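# Move sample box into freezer rack on window bench

## Task

Pick up the sample box on the shelved bench by the door and carry it to the freezer rack on the shelved bench by the window. Push it fully into a free slot of that rack. The task fails if the rack leaves its bench, if any other box is not fully inside the rack at the end, or if the sample box ever touches the floor. Finish by releasing the box and moving the robot away. The robot must not tip over or be left leaning. Nothing may depend on the robot to stay in place once it is done.

## Robot and tools

ROBOT. A wheeled base with a vertical column, a tilting head and two six-joint arms (left, right), each ending in a two-finger gripper. Folded, it measures 0.73 m long, 0.62 m wide and 1.88 m tall, and its front sits 0.40 m ahead of the column. The base can drive straight and turn in place, but it cannot move sideways. Cameras: cam_head_left, cam_head_right, cam_left_wrist, cam_right_wrist (fisheye, 9 cm behind the fingertips, sticking 11 cm out to one flat side of the hand) and nav_camera (low, at the front).

FRAMES. Base frame: origin on the floor under the column, midway between the drive wheels. x is forward, y is left, z is up, in metres. left_hand and right_hand are reported in this frame, at the point where the fingers meet; the tips are 8 mm further out. The hand's z axis runs along the fingers (quat_wxyz maps (0,0,1) onto it) and its y axis along the opening. The odometry frame is the base frame as it stood at the start. Heading is in radians, positive to the left, within -3.142 to 3.142.

execute_actions. Arguments: actions, a list holding one action or none, and cameras (a list of names, or "all"; null or omitted gives every camera, [] gives none). An empty list only reports state and images. An action can have these parts:
- base: a single relative move. Either {"translate_m": d}, straight travel in metres, forward positive, -3 to 3, or {"rotate_rad": d}, a turn in place, counter-clockwise (left) positive, -3.2 to 3.2.
- joints: absolute targets keyed by joint name. head_tilt_rad -0.61 to 1.308 (0 is about level, positive tilts down). For each arm, with prefix left_ or right_: joint1_rad -2.879 to 2.879, joint2_rad 0 to 3.141, joint3_rad 0 to 3.019, joint4_rad -1.692 to 1.57, joint5_rad -1.57 to 1.57 (positive swings the hand to the robot's right), joint6_rad -2.094 to 2.094 (positive rolls it clockwise seen from behind), gripper_m 0 to 0.093 (metres between fingertips). The tolerances that count as done are ±0.03, 0.045, 0.14, 0.09, 0.055, 0.03, 0.035 and 0.003 respectively.
- speeds: caps for this action only: translate_m 0.05 to 0.8 m/s, rotate_rad 0.1 to 1 rad/s (the defaults are the maxima). These caps do not affect the arms.
The parts of one action start together. An action lasts at most 15 s, and a base move that would need more than 8.667 s is refused. An unknown key or an out-of-range number refuses the whole call, and nothing moves. Joints or base left out of an action may still be driving toward earlier targets. If a result reports a stop, the remaining motion calls in that reply are skipped.

wait: seconds, 0 to 10. It commands nothing and returns the same state and images as an empty action.
zoom_image: camera plus region [x0, y0, x1, y1] in pixels, origin at the top left, no bigger than 504 by 504. It works only on full images from the latest result.
finished_scene: scene, the number of the current scene. It ends the scene for good and reports whether the task succeeded.

RESULTS. The "pictures" line gives the order of the images. base_status and joint_status show how each motion ended: done; off_target (came to rest short and may still be pushing); contact_stop (base only: a wheel stalled, so back off 0.05 m before retrying or turning); time_out (stops at the old target; a blocked arm keeps a target close to where it is); not_followed (a safety check withheld arm targets, explained on a "joint command not followed" line with a "cause:" line); limit_stop_at_motor_heat. on_its_own covers things you did not command, and "held at" there is a target, not a position. motor_effort covers only left_wheel and right_wheel, as a percentage with the peak in brackets; positive means pushing forward. The readings carry bias and noise. wheel_motors_off is 1 while the wheel drivers are switched off. base_odometry counts wheel turns, so slip appears as travel. If turned_by_wheels and turned_by_imu differ by more than about 4 % of the turn and by at least 0.05 rad, the base hit something or slipped, and the heading is off by about that gap. base_tilt is in degrees, forward and right positive, with a fixed bias of up to about 1 degree. Motor temperatures are listed per arm in joint order: MOTOR HOT appears at 85 °C, and at 100 °C the arm and its gripper go limp (OVER-TEMPERATURE FAULT).

ARM GEOMETRY. With joint1 at -1.57 (left) or 1.57 (right) and joints 5 and 6 at 0, the arm works in a forward-facing vertical plane 0.23 m to that side of the column. Let a = j2 - 0.35, b = 1.05 + j2 - j3 and c = b - j4 (c = 1.57 means the fingers point straight down). Then the hand is 0.12 + 0.39 sin a + 0.38 cos b + 0.25 cos c ahead and 1.46 + 0.39 cos a - 0.38 sin b - 0.25 sin c up. For example, j2, j3, j4 = 0.93, 0.78, 0.14 give 0.60 m ahead and 1.21 m up. In practice the hand ends up to about 5 cm lower and nearer the column (about 12 cm with a heavy or far load). Reach is about 1 m from the shoulder and no lower than 0.47 m, so the floor cannot be reached.

LOADS, fingers down. Up to 3.2 kg at about 0.4 m ahead and 0.65 to 1.2 m up. Up to 2 kg out to 0.6 m, 0.65 to 1.25 m up. Up to 1 kg out to 0.8 m, 0.9 to 1.2 m up. Up to 0.3 kg out to 0.6 m, 0.65 to 1.6 m up. A grip holds roughly 2 to 6 kg. Keep the fingers at least about 1.2 rad below horizontal when the load is heavy; up to 0.2 kg can be held as flat as 0.35 rad.

GRIPPER. The fingers are 7 cm long and span 1 cm more than the opening at the tips and 5 cm more at the base. The body is 10 by 7 cm. To grip, command less than the object's width; off_target is then normal. A reading at least 0.002 m above the target means something is held.

CAUTIONS. Joint changes under about 0.03 rad (0.08 for j2 and j3) may not move at all. For a gentle touch, step about 0.05 rad per call from your last target. A blocked arm keeps pushing and heats up (fastest with joint 5 turned far). To relax it, send back its reported positions, but a held load then sinks about 1 cm per kg. To clear a not_followed hold, move each joint involved at least 0.05 rad back the way it came, or drive away from what blocks it. Never let the arms collide or press on each other; fast arms close to the centre line are dangerous. Tabletops 0.30 to 1.20 m high can slide over the base and strike the column. A forward tilt reading dropping by 0.5 degrees or more means the robot is leaning back: reverse 0.05 m. About 3 s of hard base pushing cuts the wheel motors for 2 s, and the base drifts meanwhile. Avoid drops, slams and hard pushes, and never let the box reach the floor. A loose object may occasionally get bumped.

CALIBRATION. Each camera has K, distortion D and T_world_to_cam (base frame to camera) in OpenCV conventions. Errors are about 0.5 % in focal length, 1.5 px in principal point, and 0.5 degrees and 2.5 mm in pose, with more for the wrist cameras. Results list any camera whose pose has changed.

Each tool is called in YAML: its name, and indented under it one key for each argument.

## Session

execute_actions:
  actions:
    - {"joints":{"head_tilt_rad":0.3}}

Scene clock: 0.90 s.
Motor temperatures (°C, as the motors report them): left_arm=[26 22 24 26 24 23] | right_arm=[24 27 26 23 25 24]
base_odometry: x=+0.000 y=+0.000 heading=+0.000 (m, m, rad; odometry frame)
turned_by_wheels: +0.000 (rad since the last result)
turned_by_imu: +0.000 (rad since the last result)
base_tilt: forward=+0.1 right=+0.2 (deg)
base_status: not commanded
joint_positions: head_tilt_rad=+0.319 left_joint1_rad=-1.604 left_joint2_rad=+0.864 left_joint3_rad=+0.417 left_joint4_rad=-0.985 left_joint5_rad=-0.005 left_joint6_rad=-0.089 left_gripper_m=+0.094 right_joint1_rad=+1.579 right_joint2_rad=+0.897 right_joint3_rad=+0.411 right_joint4_rad=-0.992 right_joint5_rad=-0.037 right_joint6_rad=-0.055 right_gripper_m=+0.094
joint_status: all done
wheel_motors_off: 0
motor_effort: left_wheel=+4(5) right_wheel=-2(1) (%)
left_hand: x=+0.1497 y=+0.2184 z=+1.2587 quat_wxyz=(+0.438, +0.025, -0.898, -0.012) (m; base frame)
right_hand: x=+0.1394 y=-0.2174 z=+1.2604 quat_wxyz=(+0.458, +0.020, -0.888, -0.032) (m; base frame)
pictures: cam_head_left, cam_head_right, cam_left_wrist, cam_right_wrist, nav_camera
camera_calibration (this result's frames):
cam_head_left: T_world_to_cam=[[0.116461, -0.993191, 0.00275568, 0.0290683], [-0.363075, -0.045156, -0.930665, 1.44941], [0.924453, 0.107385, -0.365862, 0.433782], [0, 0, 0, 1]] pos_world=[0.121849, 0.0477382, 1.50754]
cam_head_right: T_world_to_cam=[[0.106602, -0.994294, -0.00394016, -0.0501683], [-0.358485, -0.0347376, -0.932889, 1.45441], [0.927429, 0.10086, -0.360143, 0.43017], [0, 0, 0, 1]] pos_world=[0.12778, -0.0427464, 1.51153]
Images, in order (width x height): cam_head_left 896x504, cam_head_right 896x504, cam_left_wrist 616x616, cam_right_wrist 616x616, nav_camera 896x504.

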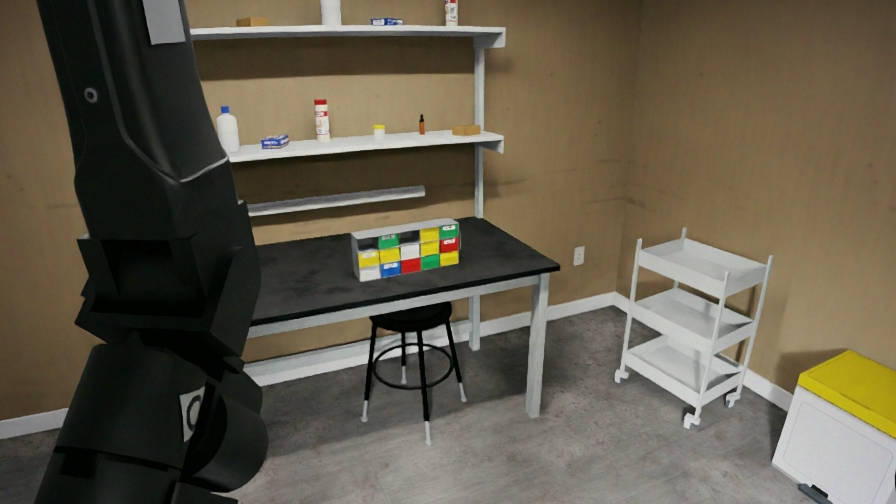

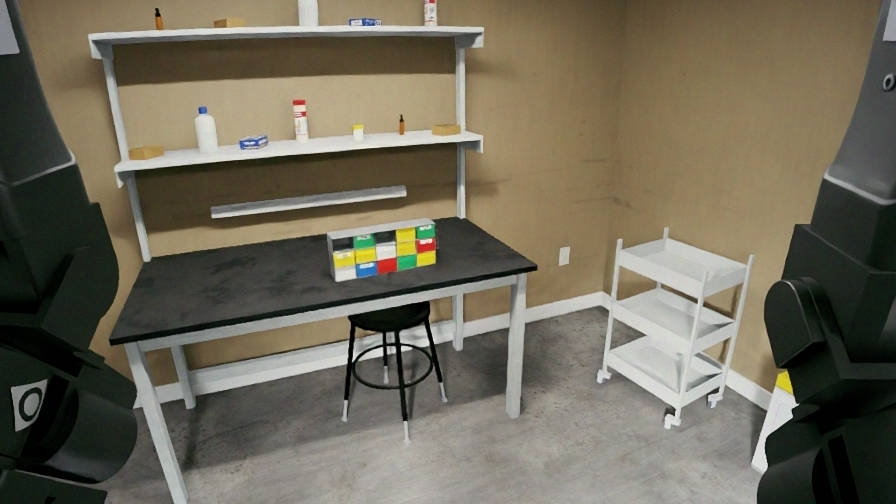

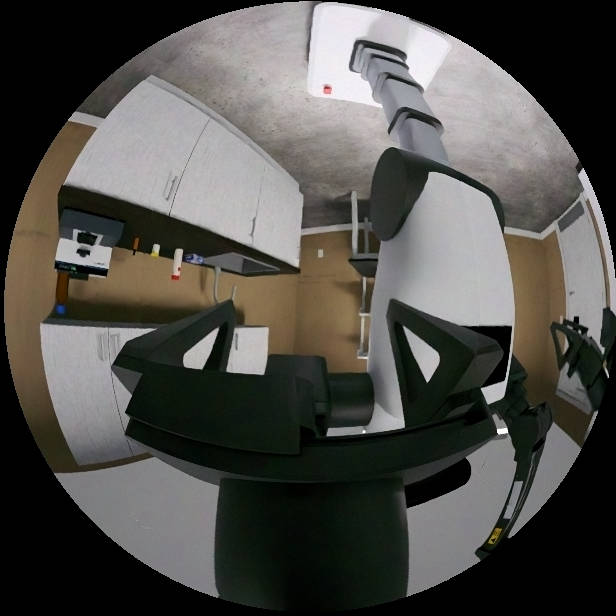

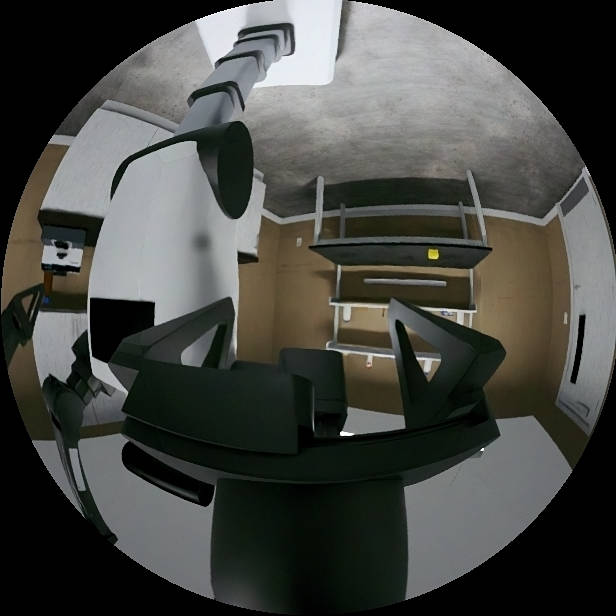

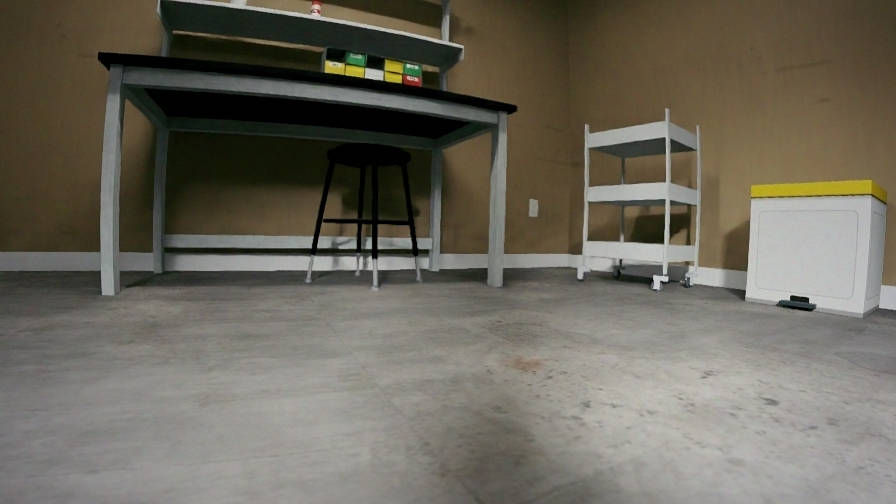

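execute_actions:
  actions:
    - {"base":{"rotate_rad":-2.7}}
  cameras: ["cam_head_left","cam_head_right","nav_camera"]

Scene clock: 5.03 s.
Motor temperatures (°C, as the motors report them): left_arm=[26 23 24 26 24 23] | right_arm=[24 27 26 23 25 24]
base_odometry: x=+0.000 y=+0.000 heading=-2.699 (m, m, rad; odometry frame)
turned_by_wheels: -2.699 (rad since the last result)
turned_by_imu: -2.711 (rad since the last result)
base_tilt: forward=+0.0 right=+0.2 (deg)
base_status: done
joint_positions: head_tilt_rad=+0.319 left_joint1_rad=-1.604 left_joint2_rad=+0.864 left_joint3_rad=+0.417 left_joint4_rad=-0.985 left_joint5_rad=-0.005 left_joint6_rad=-0.089 left_gripper_m=+0.094 right_joint1_rad=+1.579 right_joint2_rad=+0.897 right_joint3_rad=+0.411 right_joint4_rad=-0.992 right_joint5_rad=-0.037 right_joint6_rad=-0.055 right_gripper_m=+0.094
joint_status: not commanded
wheel_motors_off: 0
motor_effort: left_wheel=+2(41) right_wheel=-1(25) (%)
left_hand: x=+0.1497 y=+0.2184 z=+1.2587 quat_wxyz=(+0.438, +0.025, -0.898, -0.012) (m; base frame)
right_hand: x=+0.1394 y=-0.2174 z=+1.2604 quat_wxyz=(+0.458, +0.020, -0.888, -0.032) (m; base frame)
pictures: cam_head_left, cam_head_right, nav_camera
camera_calibration (this result's frames):
cam_head_left: T_world_to_cam=[[0.11646, -0.993191, 0.00276853, 0.0290485], [-0.362972, -0.045156, -0.930705, 1.44947], [0.924493, 0.107385, -0.36576, 0.433623], [0, 0, 0, 1]] pos_world=[0.121852, 0.0477382, 1.50755]
cam_head_right: T_world_to_cam=[[0.106602, -0.994294, -0.00392839, -0.0501865], [-0.358382, -0.0347376, -0.932928, 1.45446], [0.927469, 0.10086, -0.360041, 0.43001], [0, 0, 0, 1]] pos_world=[0.127783, -0.0427464, 1.51153]
Images, in order (width x height): cam_head_left 896x504, cam_head_right 896x504, nav_camera 896x504.

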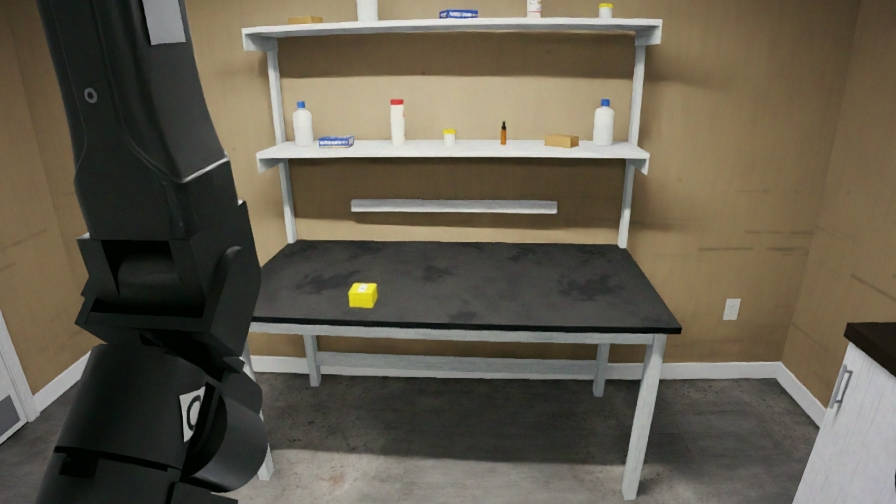

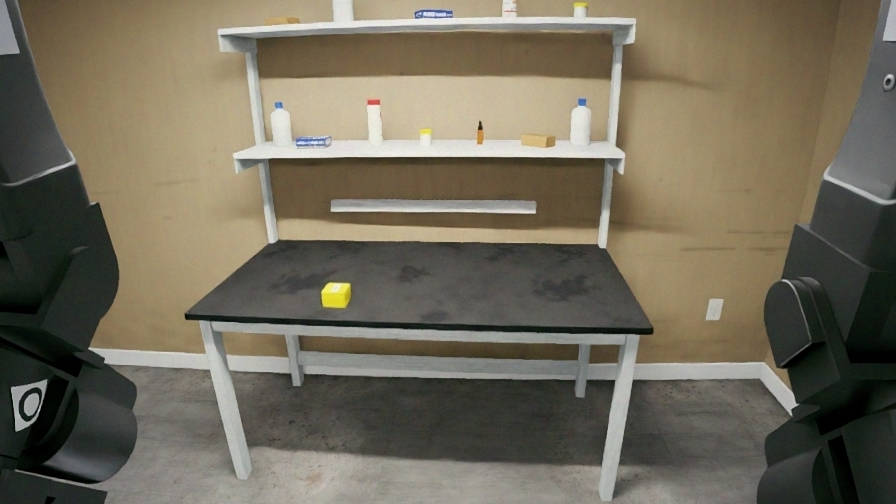

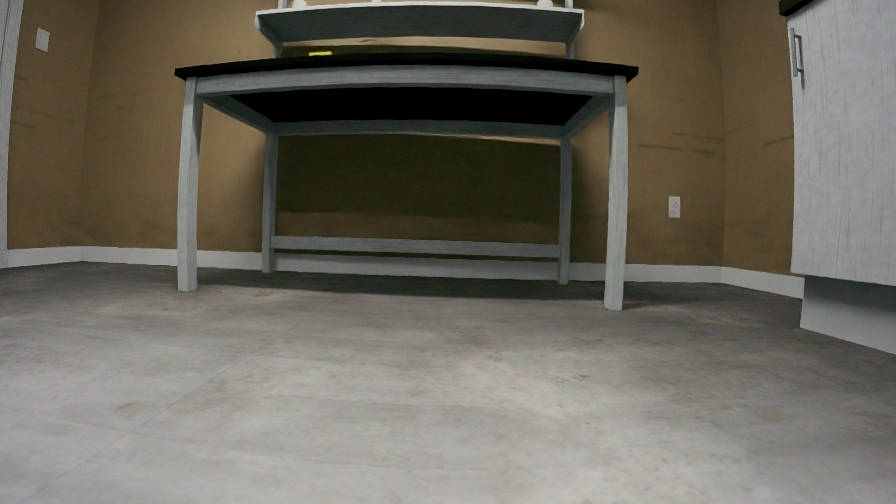

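execute_actions:
  actions:
    - {"base":{"rotate_rad":0.17},"joints":{"head_tilt_rad":0.6,"left_joint1_rad":-1.57,"left_joint2_rad":2.3,"left_joint3_rad":1.88,"left_joint4_rad":1.0,"left_joint5_rad":0,"left_joint6_rad":0}}
  cameras: []

execute_actions:
  actions:
    - {"base":{"translate_m":0.7}}
  cameras: ["cam_head_left","cam_left_wrist"]

Scene clock: 7.17 s.
Motor temperatures (°C, as the motors report them): left_arm=[26 23 24 26 24 23] | right_arm=[24 27 26 23 25 24]
base_odometry: x=+0.000 y=+0.000 heading=-2.530 (m, m, rad; odometry frame)
turned_by_wheels: +0.169 (rad since the last result)
turned_by_imu: +0.171 (rad since the last result)
base_tilt: forward=+0.0 right=+0.2 (deg)
base_status: done
joint_positions: head_tilt_rad=+0.603 left_joint1_rad=-1.570 left_joint2_rad=+2.310 left_joint3_rad=+1.868 left_joint4_rad=+0.979 left_joint5_rad=-0.001 left_joint6_rad=-0.007 left_gripper_m=+0.094 right_joint1_rad=+1.579 right_joint2_rad=+0.897 right_joint3_rad=+0.411 right_joint4_rad=-0.992 right_joint5_rad=-0.037 right_joint6_rad=-0.055 right_gripper_m=+0.094
joint_status: all done
wheel_motors_off: 0
motor_effort: left_wheel=-2(20) right_wheel=+4(18) (%)
left_hand: x=+0.7248 y=+0.2254 z=+0.8077 quat_wxyz=(-0.506, +0.003, -0.863, +0.001) (m; base frame)
right_hand: x=+0.1394 y=-0.2174 z=+1.2604 quat_wxyz=(+0.458, +0.020, -0.888, -0.032) (m; base frame)
pictures: none
No camera images: the call's "cameras" was empty. Leave "cameras" out to get every camera's image.

Scene clock: 9.90 s.
Motor temperatures (°C, as the motors report them): left_arm=[26 23 24 26 24 23] | right_arm=[24 27 26 23 25 24]
base_odometry: x=-0.573 y=-0.402 heading=-2.531 (m, m, rad; odometry frame)
turned_by_wheels: -0.001 (rad since the last result)
turned_by_imu: -0.002 (rad since the last result)
base_tilt: forward=+0.0 right=+0.2 (deg)
base_status: done
joint_positions: head_tilt_rad=+0.604 left_joint1_rad=-1.570 left_joint2_rad=+2.308 left_joint3_rad=+1.872 left_joint4_rad=+0.979 left_joint5_rad=-0.001 left_joint6_rad=-0.007 left_gripper_m=+0.094 right_joint1_rad=+1.579 right_joint2_rad=+0.897 right_joint3_rad=+0.413 right_joint4_rad=-0.992 right_joint5_rad=-0.037 right_joint6_rad=-0.055 right_gripper_m=+0.094
joint_status: not commanded
wheel_motors_off: 0
motor_effort: left_wheel=+0(42) right_wheel=-1(52) (%)
left_hand: x=+0.7288 y=+0.2254 z=+0.8105 quat_wxyz=(-0.509, +0.003, -0.861, +0.001) (m; base frame)
right_hand: x=+0.1402 y=-0.2174 z=+1.2601 quat_wxyz=(+0.458, +0.020, -0.888, -0.032) (m; base frame)
pictures: cam_head_left, cam_left_wrist
camera_calibration (this result's frames):
cam_head_left: T_world_to_cam=[[0.112546, -0.993191, -0.0300658, 0.0798091], [-0.609858, -0.045156, -0.791223, 1.24701], [0.784479, 0.107385, -0.610788, 0.817966], [0, 0, 0, 1]] pos_world=[0.10984, 0.0477382, 1.48867]
cam_left_wrist: T_world_to_cam=[[0.0119625, -0.999909, -0.00631504, 0.226873], [-0.901393, -0.00804972, -0.432928, 1.01616], [0.432838, 0.0108713, -0.901406, 0.531081], [0, 0, 0, 1]] pos_world=[0.683375, 0.229258, 0.920077]
Images, in order (width x height): cam_head_left 896x504, cam_left_wrist 616x616.

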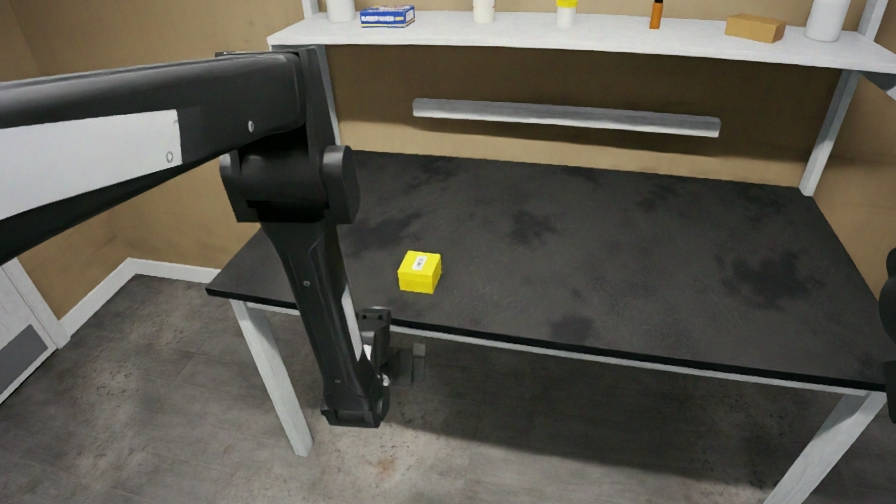

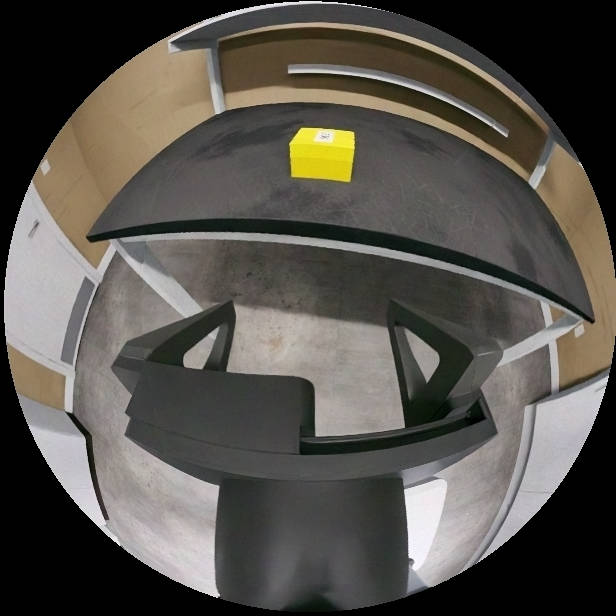

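execute_actions:
  actions:
    - {"joints":{"left_joint2_rad":2.18,"left_joint4_rad":0.93}}
  cameras: ["cam_left_wrist"]

Scene clock: 11.10 s.
Motor temperatures (°C, as the motors report them): left_arm=[26 24 24 26 24 23] | right_arm=[24 27 26 23 25 24]
base_odometry: x=-0.573 y=-0.402 heading=-2.531 (m, m, rad; odometry frame)
turned_by_wheels: +0.000 (rad since the last result)
turned_by_imu: +0.000 (rad since the last result)
base_tilt: forward=+0.0 right=+0.2 (deg)
base_status: not commanded
joint_positions: head_tilt_rad=+0.604 left_joint1_rad=-1.570 left_joint2_rad=+2.162 left_joint3_rad=+1.875 left_joint4_rad=+0.938 left_joint5_rad=-0.001 left_joint6_rad=-0.007 left_gripper_m=+0.094 right_joint1_rad=+1.579 right_joint2_rad=+0.897 right_joint3_rad=+0.413 right_joint4_rad=-0.992 right_joint5_rad=-0.037 right_joint6_rad=-0.055 right_gripper_m=+0.094
joint_status: all done
wheel_motors_off: 0
motor_effort: left_wheel=+0(0) right_wheel=+0(0) (%)
left_hand: x=+0.8134 y=+0.2253 z=+0.8963 quat_wxyz=(-0.554, +0.003, -0.833, +0.001) (m; base frame)
right_hand: x=+0.1402 y=-0.2174 z=+1.2601 quat_wxyz=(+0.458, +0.020, -0.888, -0.032) (m; base frame)
pictures: cam_left_wrist
camera_calibration (this result's frames):
cam_left_wrist: T_world_to_cam=[[0.0125109, -0.999909, -0.00504061, 0.224793], [-0.850101, -0.00798213, -0.526559, 1.17181], [0.52647, 0.0108728, -0.850124, 0.449678], [0, 0, 0, 1]] pos_world=[0.756604, 0.229237, 1.00044]
Images, in order (width x height): cam_left_wrist 616x616.

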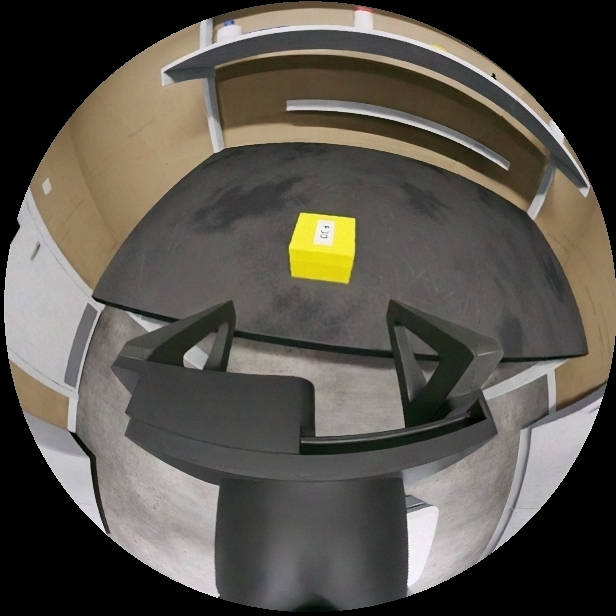

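execute_actions:
  actions:
    - {"base":{"rotate_rad":-0.02},"joints":{"left_joint2_rad":2.33,"left_joint4_rad":1.0}}
  cameras: []

execute_actions:
  actions:
    - {"base":{"translate_m":0.2}}
  cameras: ["cam_left_wrist"]

Scene clock: 12.40 s.
Motor temperatures (°C, as the motors report them): left_arm=[26 24 24 26 24 23] | right_arm=[24 27 26 23 25 24]
base_odometry: x=-0.573 y=-0.402 heading=-2.549 (m, m, rad; odometry frame)
turned_by_wheels: -0.019 (rad since the last result)
turned_by_imu: -0.019 (rad since the last result)
base_tilt: forward=+0.1 right=+0.1 (deg)
base_status: done
joint_positions: head_tilt_rad=+0.604 left_joint1_rad=-1.572 left_joint2_rad=+2.347 left_joint3_rad=+1.869 left_joint4_rad=+0.985 left_joint5_rad=-0.001 left_joint6_rad=-0.007 left_gripper_m=+0.094 right_joint1_rad=+1.579 right_joint2_rad=+0.897 right_joint3_rad=+0.413 right_joint4_rad=-0.992 right_joint5_rad=-0.037 right_joint6_rad=-0.055 right_gripper_m=+0.094
joint_status: all done
wheel_motors_off: 0
motor_effort: left_wheel=+2(28) right_wheel=+0(30) (%)
left_hand: x=+0.7015 y=+0.2233 z=+0.7874 quat_wxyz=(-0.493, +0.003, -0.870, +0.002) (m; base frame)
right_hand: x=+0.1402 y=-0.2174 z=+1.2601 quat_wxyz=(+0.458, +0.020, -0.888, -0.032) (m; base frame)
pictures: none
No camera images: the call's "cameras" was empty. Leave "cameras" out to get every camera's image.

Scene clock: 14.20 s.
Motor temperatures (°C, as the motors report them): left_arm=[26 24 24 26 24 23] | right_arm=[24 27 26 23 25 24]
base_odometry: x=-0.739 y=-0.513 heading=-2.550 (m, m, rad; odometry frame)
turned_by_wheels: -0.001 (rad since the last result)
turned_by_imu: -0.001 (rad since the last result)
base_tilt: forward=+0.0 right=+0.1 (deg)
base_status: done
joint_positions: head_tilt_rad=+0.604 left_joint1_rad=-1.572 left_joint2_rad=+2.337 left_joint3_rad=+1.873 left_joint4_rad=+0.985 left_joint5_rad=-0.001 left_joint6_rad=-0.007 left_gripper_m=+0.094 right_joint1_rad=+1.579 right_joint2_rad=+0.897 right_joint3_rad=+0.414 right_joint4_rad=-0.992 right_joint5_rad=-0.037 right_joint6_rad=-0.055 right_gripper_m=+0.094
joint_status: not commanded
wheel_motors_off: 0
motor_effort: left_wheel=-1(38) right_wheel=+0(44) (%)
left_hand: x=+0.7102 y=+0.2233 z=+0.7941 quat_wxyz=(-0.499, +0.003, -0.867, +0.002) (m; base frame)
right_hand: x=+0.1406 y=-0.2174 z=+1.2599 quat_wxyz=(+0.457, +0.020, -0.889, -0.032) (m; base frame)
pictures: cam_left_wrist
camera_calibration (this result's frames):
cam_left_wrist: T_world_to_cam=[[0.0106809, -0.999932, -0.00460241, 0.224516], [-0.911231, -0.0078379, -0.411822, 0.982555], [0.411758, 0.00859247, -0.911253, 0.547712], [0, 0, 0, 1]] pos_world=[0.667412, 0.227496, 0.904775]
Images, in order (width x height): cam_left_wrist 616x616.

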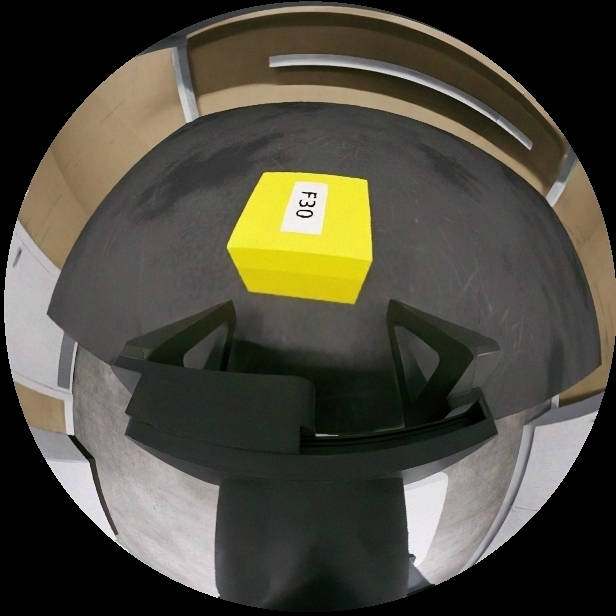

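execute_actions:
  actions:
    - {"base":{"translate_m":0.065},"speeds":{"translate_m":0.1}}
  cameras: ["cam_left_wrist"]

execute_actions:
  actions:
    - {"joints":{"left_gripper_m":0.03}}
  cameras: ["cam_left_wrist"]

Scene clock: 15.67 s.
Motor temperatures (°C, as the motors report them): left_arm=[26 24 24 26 24 23] | right_arm=[24 27 26 23 25 24]
base_odometry: x=-0.793 y=-0.550 heading=-2.551 (m, m, rad; odometry frame)
turned_by_wheels: -0.001 (rad since the last result)
turned_by_imu: -0.001 (rad since the last result)
base_tilt: forward=+0.0 right=+0.1 (deg)
base_status: done
joint_positions: head_tilt_rad=+0.604 left_joint1_rad=-1.572 left_joint2_rad=+2.337 left_joint3_rad=+1.873 left_joint4_rad=+0.985 left_joint5_rad=-0.001 left_joint6_rad=-0.007 left_gripper_m=+0.094 right_joint1_rad=+1.579 right_joint2_rad=+0.897 right_joint3_rad=+0.412 right_joint4_rad=-0.992 right_joint5_rad=-0.037 right_joint6_rad=-0.055 right_gripper_m=+0.094
joint_status: not commanded
wheel_motors_off: 0
motor_effort: left_wheel=+0(30) right_wheel=+0(33) (%)
left_hand: x=+0.7111 y=+0.2233 z=+0.7948 quat_wxyz=(-0.499, +0.003, -0.866, +0.002) (m; base frame)
right_hand: x=+0.1396 y=-0.2174 z=+1.2603 quat_wxyz=(+0.458, +0.020, -0.888, -0.032) (m; base frame)
pictures: cam_left_wrist
camera_calibration (this result's frames):
cam_left_wrist: T_world_to_cam=[[0.0106901, -0.999932, -0.00458484, 0.224489], [-0.910601, -0.00784041, -0.413211, 0.984282], [0.413148, 0.00859222, -0.910624, 0.546428], [0, 0, 0, 1]] pos_world=[0.668133, 0.227496, 0.905336]
Images, in order (width x height): cam_left_wrist 616x616.

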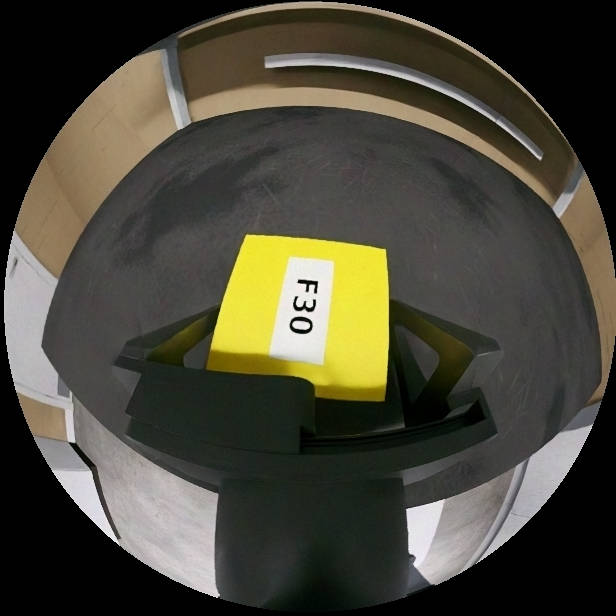

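Scene clock: 16.30 s.
Motor temperatures (°C, as the motors report them): left_arm=[26 24 24 26 24 23] | right_arm=[24 27 26 23 25 24]
base_odometry: x=-0.793 y=-0.550 heading=-2.551 (m, m, rad; odometry frame)
turned_by_wheels: +0.000 (rad since the last result)
turned_by_imu: +0.000 (rad since the last result)
base_tilt: forward=+0.0 right=+0.2 (deg)
base_status: not commanded
joint_positions: head_tilt_rad=+0.604 left_joint1_rad=-1.572 left_joint2_rad=+2.337 left_joint3_rad=+1.873 left_joint4_rad=+0.985 left_joint5_rad=-0.001 left_joint6_rad=-0.006 left_gripper_m=+0.077 right_joint1_rad=+1.579 right_joint2_rad=+0.897 right_joint3_rad=+0.412 right_joint4_rad=-0.992 right_joint5_rad=-0.037 right_joint6_rad=-0.055 right_gripper_m=+0.094
joint_status: left_gripper_m off_target (ended at +0.077, target +0.030)
wheel_motors_off: 0
motor_effort: left_wheel=-1(1) right_wheel=+0(1) (%)
left_hand: x=+0.7111 y=+0.2233 z=+0.7948 quat_wxyz=(-0.499, +0.003, -0.866, +0.002) (m; base frame)
right_hand: x=+0.1396 y=-0.2174 z=+1.2603 quat_wxyz=(+0.458, +0.020, -0.888, -0.032) (m; base frame)
pictures: cam_left_wrist
camera_calibration (this result's frames):
cam_left_wrist: T_world_to_cam=[[0.0101688, -0.999937, -0.00472367, 0.224906], [-0.910605, -0.00730833, -0.413213, 0.984167], [0.413152, 0.00850327, -0.910622, 0.546444], [0, 0, 0, 1]] pos_world=[0.668136, 0.227438, 0.905337]
Images, in order (width x height): cam_left_wrist 616x616.

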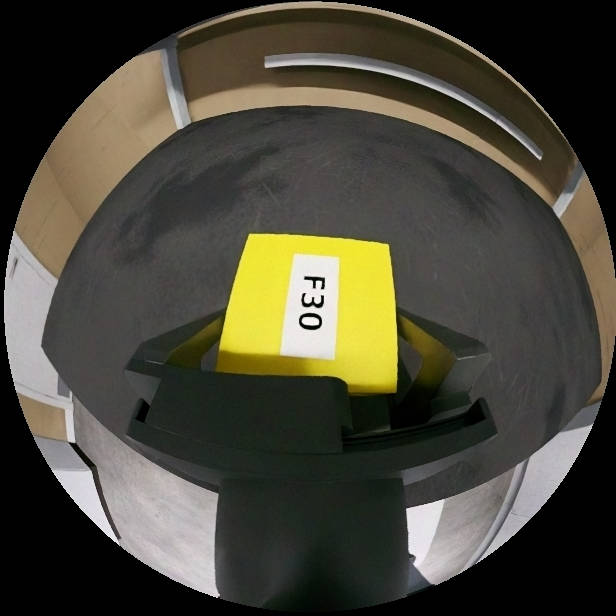

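execute_actions:
  actions:
    - {"joints":{"left_joint2_rad":2.13,"left_joint4_rad":0.79,"head_tilt_rad":0.45}}
  cameras: []

execute_actions:
  actions:
    - {"base":{"translate_m":-0.3}}
  cameras: []

execute_actions:
  actions:
    - {"base":{"rotate_rad":2.47}}
  cameras: []

execute_actions:
  actions:
    - {"base":{"translate_m":1.31}}
  cameras: []

execute_actions:
  actions:
    - {"base":{"rotate_rad":0.63}}
  cameras: ["cam_head_left","cam_head_right","cam_left_wrist"]

Scene clock: 17.93 s.
Motor temperatures (°C, as the motors report them): left_arm=[26 25 25 26 24 23] | right_arm=[24 27 26 23 25 24]
base_odometry: x=-0.793 y=-0.550 heading=-2.551 (m, m, rad; odometry frame)
turned_by_wheels: +0.000 (rad since the last result)
turned_by_imu: +0.000 (rad since the last result)
base_tilt: forward=+0.1 right=+0.2 (deg)
base_status: not commanded
joint_positions: head_tilt_rad=+0.469 left_joint1_rad=-1.572 left_joint2_rad=+2.120 left_joint3_rad=+1.877 left_joint4_rad=+0.798 left_joint5_rad=-0.001 left_joint6_rad=-0.006 left_gripper_m=+0.077 right_joint1_rad=+1.579 right_joint2_rad=+0.897 right_joint3_rad=+0.412 right_joint4_rad=-0.992 right_joint5_rad=-0.037 right_joint6_rad=-0.055 right_gripper_m=+0.094
joint_status: all done
wheel_motors_off: 0
motor_effort: left_wheel=-1(1) right_wheel=+1(1) (%)
left_hand: x=+0.8231 y=+0.2233 z=+0.8951 quat_wxyz=(-0.513, +0.003, -0.858, +0.002) (m; base frame)
right_hand: x=+0.1396 y=-0.2174 z=+1.2603 quat_wxyz=(+0.458, +0.020, -0.888, -0.032) (m; base frame)
pictures: none
No camera images: the call's "cameras" was empty. Leave "cameras" out to get every camera's image.

Scene clock: 19.90 s.
Motor temperatures (°C, as the motors report them): left_arm=[26 25 25 26 24 23] | right_arm=[24 27 26 23 25 24]
base_odometry: x=-0.544 y=-0.383 heading=-2.551 (m, m, rad; odometry frame)
turned_by_wheels: +0.000 (rad since the last result)
turned_by_imu: +0.000 (rad since the last result)
base_tilt: forward=+0.0 right=+0.2 (deg)
base_status: done
joint_positions: head_tilt_rad=+0.468 left_joint1_rad=-1.572 left_joint2_rad=+2.127 left_joint3_rad=+1.875 left_joint4_rad=+0.798 left_joint5_rad=-0.001 left_joint6_rad=-0.006 left_gripper_m=+0.077 right_joint1_rad=+1.579 right_joint2_rad=+0.897 right_joint3_rad=+0.408 right_joint4_rad=-0.992 right_joint5_rad=-0.037 right_joint6_rad=-0.055 right_gripper_m=+0.094
joint_status: not commanded
wheel_motors_off: 0
motor_effort: left_wheel=+0(42) right_wheel=-3(46) (%)
left_hand: x=+0.8181 y=+0.2233 z=+0.8895 quat_wxyz=(-0.510, +0.003, -0.860, +0.002) (m; base frame)
right_hand: x=+0.1376 y=-0.2174 z=+1.2610 quat_wxyz=(+0.460, +0.020, -0.887, -0.032) (m; base frame)
pictures: none
No camera images: the call's "cameras" was empty. Leave "cameras" out to get every camera's image.

Scene clock: 24.00 s.
Motor temperatures (°C, as the motors report them): left_arm=[26 26 25 26 24 23] | right_arm=[24 27 26 23 25 24]
base_odometry: x=-0.544 y=-0.382 heading=-0.082 (m, m, rad; odometry frame)
turned_by_wheels: +2.470 (rad since the last result)
turned_by_imu: +2.478 (rad since the last result)
base_tilt: forward=+0.1 right=+0.1 (deg)
base_status: done
joint_positions: head_tilt_rad=+0.468 left_joint1_rad=-1.567 left_joint2_rad=+2.127 left_joint3_rad=+1.875 left_joint4_rad=+0.798 left_joint5_rad=-0.001 left_joint6_rad=-0.006 left_gripper_m=+0.077 right_joint1_rad=+1.579 right_joint2_rad=+0.897 right_joint3_rad=+0.410 right_joint4_rad=-0.992 right_joint5_rad=-0.037 right_joint6_rad=-0.055 right_gripper_m=+0.094
joint_status: not commanded
wheel_motors_off: 0
motor_effort: left_wheel=-2(36) right_wheel=+2(35) (%)
left_hand: x=+0.8181 y=+0.2282 z=+0.8896 quat_wxyz=(-0.510, +0.003, -0.860, -0.001) (m; base frame)
right_hand: x=+0.1388 y=-0.2174 z=+1.2606 quat_wxyz=(+0.459, +0.020, -0.888, -0.032) (m; base frame)
pictures: none
No camera images: the call's "cameras" was empty. Leave "cameras" out to get every camera's image.

Scene clock: 27.60 s.
Motor temperatures (°C, as the motors report them): left_arm=[26 26 25 26 24 23] | right_arm=[24 27 26 23 25 24]
base_odometry: x=+0.761 y=-0.489 heading=-0.081 (m, m, rad; odometry frame)
turned_by_wheels: +0.000 (rad since the last result)
turned_by_imu: -0.001 (rad since the last result)
base_tilt: forward=+0.0 right=+0.1 (deg)
base_status: done
joint_positions: head_tilt_rad=+0.468 left_joint1_rad=-1.567 left_joint2_rad=+2.128 left_joint3_rad=+1.874 left_joint4_rad=+0.798 left_joint5_rad=-0.001 left_joint6_rad=-0.006 left_gripper_m=+0.077 right_joint1_rad=+1.579 right_joint2_rad=+0.897 right_joint3_rad=+0.413 right_joint4_rad=-0.992 right_joint5_rad=-0.037 right_joint6_rad=-0.055 right_gripper_m=+0.094
joint_status: not commanded
wheel_motors_off: 0
motor_effort: left_wheel=+1(46) right_wheel=-1(46) (%)
left_hand: x=+0.8173 y=+0.2279 z=+0.8886 quat_wxyz=(-0.509, +0.003, -0.861, -0.001) (m; base frame)
right_hand: x=+0.1400 y=-0.2174 z=+1.2602 quat_wxyz=(+0.458, +0.020, -0.888, -0.032) (m; base frame)
pictures: none
No camera images: the call's "cameras" was empty. Leave "cameras" out to get every camera's image.

Scene clock: 29.87 s.
Motor temperatures (°C, as the motors report them): left_arm=[26 26 25 26 24 23] | right_arm=[24 27 26 23 25 24]
base_odometry: x=+0.761 y=-0.489 heading=+0.548 (m, m, rad; odometry frame)
turned_by_wheels: +0.629 (rad since the last result)
turned_by_imu: +0.629 (rad since the last result)
base_tilt: forward=+0.0 right=+0.2 (deg)
base_status: done
joint_positions: head_tilt_rad=+0.468 left_joint1_rad=-1.569 left_joint2_rad=+2.128 left_joint3_rad=+1.874 left_joint4_rad=+0.798 left_joint5_rad=-0.001 left_joint6_rad=-0.006 left_gripper_m=+0.077 right_joint1_rad=+1.579 right_joint2_rad=+0.897 right_joint3_rad=+0.413 right_joint4_rad=-0.992 right_joint5_rad=-0.037 right_joint6_rad=-0.055 right_gripper_m=+0.094
joint_status: not commanded
wheel_motors_off: 0
motor_effort: left_wheel=-2(42) right_wheel=+2(35) (%)
left_hand: x=+0.8173 y=+0.2259 z=+0.8886 quat_wxyz=(-0.509, +0.003, -0.861, +0.001) (m; base frame)
right_hand: x=+0.1400 y=-0.2174 z=+1.2602 quat_wxyz=(+0.458, +0.020, -0.888, -0.032) (m; base frame)
pictures: cam_head_left, cam_head_right, cam_left_wrist
camera_calibration (this result's frames):
cam_head_left: T_world_to_cam=[[0.115584, -0.993191, -0.0145244, 0.0557234], [-0.496917, -0.045156, -0.866622, 1.35748], [0.860066, 0.107385, -0.498753, 0.641654], [0, 0, 0, 1]] pos_world=[0.116248, 0.0477382, 1.49726]
cam_head_right: T_world_to_cam=[[0.104842, -0.994294, -0.0196861, -0.0258315], [-0.492707, -0.0347376, -0.869501, 1.3635], [0.863856, 0.10086, -0.493538, 0.638777], [0, 0, 0, 1]] pos_world=[0.122704, -0.0427464, 1.50032]
cam_left_wrist: T_world_to_cam=[[0.0114939, -0.99991, -0.00693774, 0.227754], [-0.901231, -0.00735337, -0.433276, 1.1298], [0.433186, 0.0112325, -0.901235, 0.562723], [0, 0, 0, 1]] pos_world=[0.771833, 0.229721, 0.998242]
Images, in order (width x height): cam_head_left 896x504, cam_head_right 896x504, cam_left_wrist 616x616.

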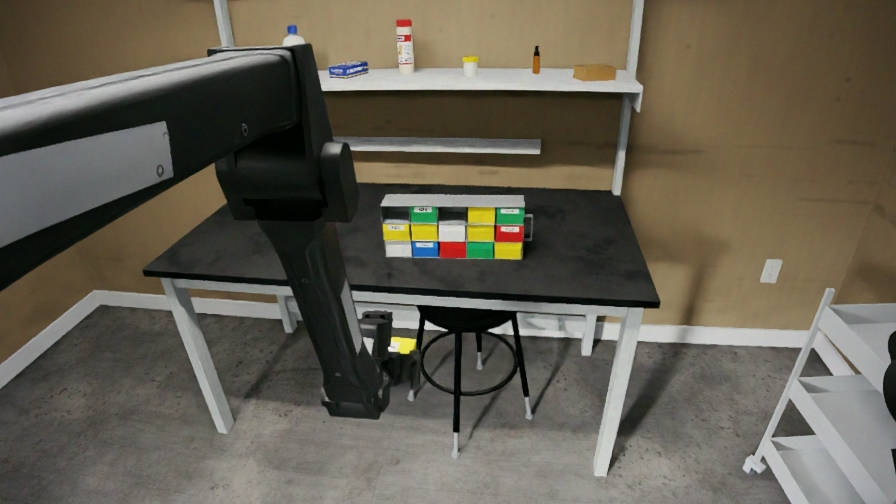

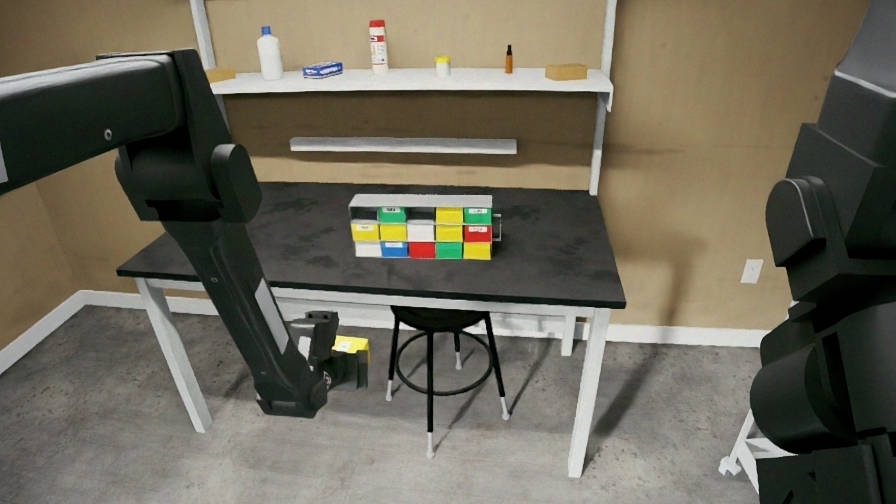

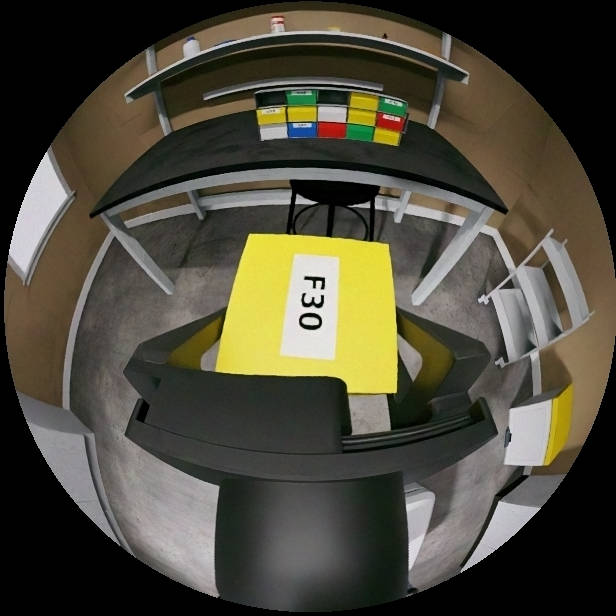

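execute_actions:
  actions:
    - {"base":{"rotate_rad":0.09},"joints":{"left_joint2_rad":2.06,"left_joint4_rad":0.72}}
  cameras: []

execute_actions:
  actions:
    - {"base":{"translate_m":0.33}}
  cameras: ["cam_head_left","cam_left_wrist"]

Scene clock: 31.23 s.
Motor temperatures (°C, as the motors report them): left_arm=[26 26 25 26 24 23] | right_arm=[24 27 26 23 25 24]
base_odometry: x=+0.761 y=-0.489 heading=+0.637 (m, m, rad; odometry frame)
turned_by_wheels: +0.089 (rad since the last result)
turned_by_imu: +0.090 (rad since the last result)
base_tilt: forward=+0.1 right=+0.2 (deg)
base_status: done
joint_positions: head_tilt_rad=+0.468 left_joint1_rad=-1.566 left_joint2_rad=+2.090 left_joint3_rad=+1.874 left_joint4_rad=+0.727 left_joint5_rad=-0.001 left_joint6_rad=-0.006 left_gripper_m=+0.077 right_joint1_rad=+1.579 right_joint2_rad=+0.897 right_joint3_rad=+0.413 right_joint4_rad=-0.992 right_joint5_rad=-0.037 right_joint6_rad=-0.055 right_gripper_m=+0.094
joint_status: all done
wheel_motors_off: 0
motor_effort: left_wheel=-2(27) right_wheel=+1(25) (%)
left_hand: x=+0.8298 y=+0.2285 z=+0.8998 quat_wxyz=(-0.494, +0.003, -0.869, -0.001) (m; base frame)
right_hand: x=+0.1400 y=-0.2174 z=+1.2602 quat_wxyz=(+0.458, +0.020, -0.888, -0.032) (m; base frame)
pictures: none
No camera images: the call's "cameras" was empty. Leave "cameras" out to get every camera's image.

Scene clock: 33.30 s.
Motor temperatures (°C, as the motors report them): left_arm=[26 27 25 26 24 23] | right_arm=[24 28 26 23 25 24]
base_odometry: x=+1.027 y=-0.293 heading=+0.638 (m, m, rad; odometry frame)
turned_by_wheels: +0.001 (rad since the last result)
turned_by_imu: +0.001 (rad since the last result)
base_tilt: forward=+0.0 right=+0.2 (deg)
base_status: done
joint_positions: head_tilt_rad=+0.468 left_joint1_rad=-1.567 left_joint2_rad=+2.086 left_joint3_rad=+1.874 left_joint4_rad=+0.727 left_joint5_rad=-0.001 left_joint6_rad=-0.006 left_gripper_m=+0.077 right_joint1_rad=+1.579 right_joint2_rad=+0.897 right_joint3_rad=+0.414 right_joint4_rad=-0.992 right_joint5_rad=-0.037 right_joint6_rad=-0.055 right_gripper_m=+0.094
joint_status: not commanded
wheel_motors_off: 0
motor_effort: left_wheel=+1(47) right_wheel=+1(45) (%)
left_hand: x=+0.8325 y=+0.2278 z=+0.9033 quat_wxyz=(-0.497, +0.003, -0.868, -0.001) (m; base frame)
right_hand: x=+0.1408 y=-0.2174 z=+1.2599 quat_wxyz=(+0.457, +0.020, -0.889, -0.032) (m; base frame)
pictures: cam_head_left, cam_left_wrist
camera_calibration (this result's frames):
cam_head_left: T_world_to_cam=[[0.115586, -0.993191, -0.0145083, 0.0556986], [-0.496796, -0.045156, -0.866692, 1.35758], [0.860136, 0.107385, -0.498633, 0.641466], [0, 0, 0, 1]] pos_world=[0.116254, 0.0477382, 1.49727]
cam_left_wrist: T_world_to_cam=[[0.0124699, -0.99988, -0.00922623, 0.230879], [-0.913248, -0.00763091, -0.407332, 1.13657], [0.407212, 0.0135052, -0.913234, 0.601299], [0, 0, 0, 1]] pos_world=[0.790236, 0.231403, 1.01422]
Images, in order (width x height): cam_head_left 896x504, cam_left_wrist 616x616.

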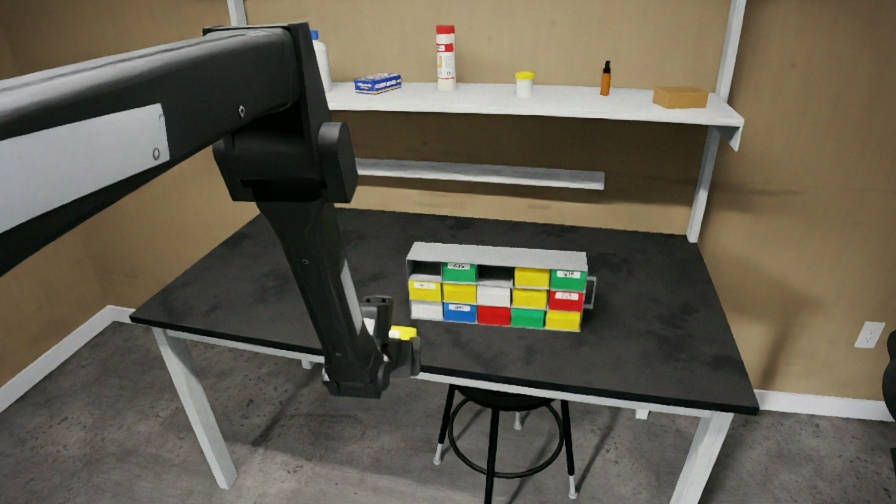

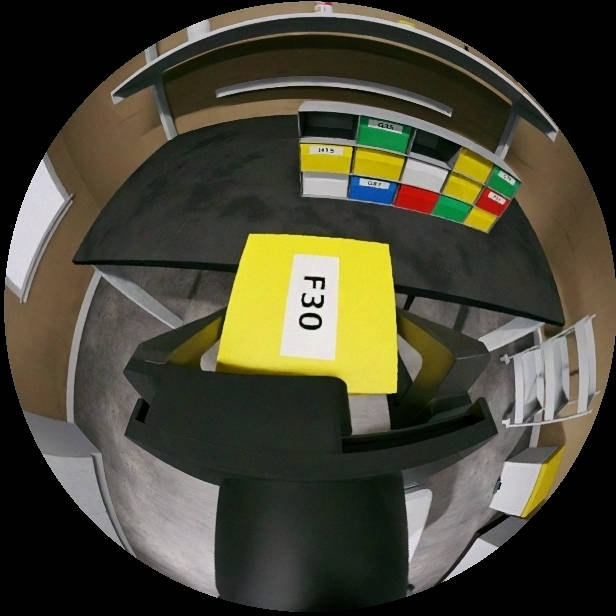

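execute_actions:
  actions:
    - {"base":{"rotate_rad":-0.025},"joints":{"left_joint2_rad":2.03,"left_joint4_rad":0.71}}
  cameras: []

execute_actions:
  actions:
    - {"base":{"translate_m":0.19}}
  cameras: ["cam_left_wrist"]

Scene clock: 34.27 s.
Motor temperatures (°C, as the motors report them): left_arm=[26 27 25 26 24 23] | right_arm=[24 28 26 23 25 24]
base_odometry: x=+1.027 y=-0.293 heading=+0.615 (m, m, rad; odometry frame)
turned_by_wheels: -0.024 (rad since the last result)
turned_by_imu: -0.024 (rad since the last result)
base_tilt: forward=+0.0 right=+0.2 (deg)
base_status: done
joint_positions: head_tilt_rad=+0.468 left_joint1_rad=-1.575 left_joint2_rad=+2.061 left_joint3_rad=+1.874 left_joint4_rad=+0.718 left_joint5_rad=-0.001 left_joint6_rad=-0.006 left_gripper_m=+0.077 right_joint1_rad=+1.579 right_joint2_rad=+0.897 right_joint3_rad=+0.414 right_joint4_rad=-0.992 right_joint5_rad=-0.037 right_joint6_rad=-0.055 right_gripper_m=+0.094
joint_status: all done
wheel_motors_off: 0
motor_effort: left_wheel=+1(31) right_wheel=+0(28) (%)
left_hand: x=+0.8448 y=+0.2213 z=+0.9190 quat_wxyz=(-0.503, +0.003, -0.864, +0.003) (m; base frame)
right_hand: x=+0.1406 y=-0.2174 z=+1.2599 quat_wxyz=(+0.457, +0.020, -0.889, -0.032) (m; base frame)
pictures: none
No camera images: the call's "cameras" was empty. Leave "cameras" out to get every camera's image.

Scene clock: 35.93 s.
Motor temperatures (°C, as the motors report them): left_arm=[26 27 25 26 24 23] | right_arm=[24 28 26 23 25 24]
base_odometry: x=+1.182 y=-0.183 heading=+0.614 (m, m, rad; odometry frame)
turned_by_wheels: -0.001 (rad since the last result)
turned_by_imu: -0.001 (rad since the last result)
base_tilt: forward=+0.1 right=+0.1 (deg)
base_status: done
joint_positions: head_tilt_rad=+0.468 left_joint1_rad=-1.574 left_joint2_rad=+2.058 left_joint3_rad=+1.873 left_joint4_rad=+0.718 left_joint5_rad=-0.001 left_joint6_rad=-0.006 left_gripper_m=+0.077 right_joint1_rad=+1.579 right_joint2_rad=+0.897 right_joint3_rad=+0.414 right_joint4_rad=-0.992 right_joint5_rad=-0.037 right_joint6_rad=-0.055 right_gripper_m=+0.094
joint_status: not commanded
wheel_motors_off: 0
motor_effort: left_wheel=-1(41) right_wheel=+1(46) (%)
left_hand: x=+0.8461 y=+0.2220 z=+0.9211 quat_wxyz=(-0.504, +0.003, -0.863, +0.003) (m; base frame)
right_hand: x=+0.1408 y=-0.2174 z=+1.2599 quat_wxyz=(+0.457, +0.020, -0.889, -0.032) (m; base frame)
pictures: cam_left_wrist
camera_calibration (this result's frames):
cam_left_wrist: T_world_to_cam=[[0.00914563, -0.999953, -0.00308449, 0.222202], [-0.905663, -0.00697553, -0.423942, 1.16488], [0.423901, 0.00667072, -0.905684, 0.592507], [0, 0, 0, 1]] pos_world=[0.801793, 0.226365, 1.03115]
Images, in order (width x height): cam_left_wrist 616x616.

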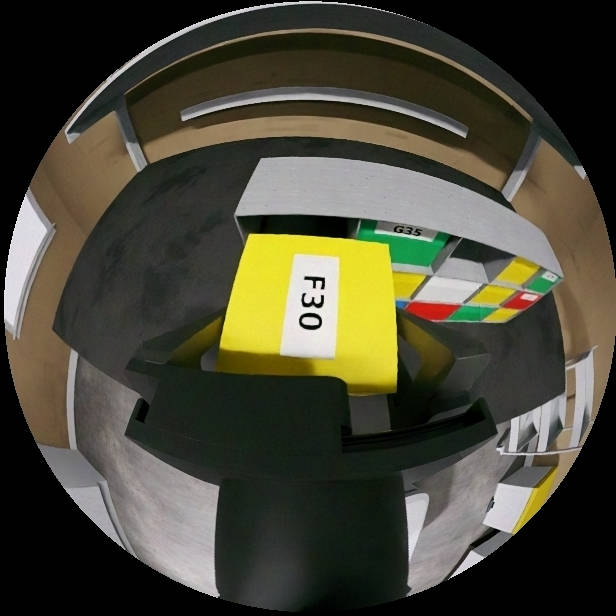

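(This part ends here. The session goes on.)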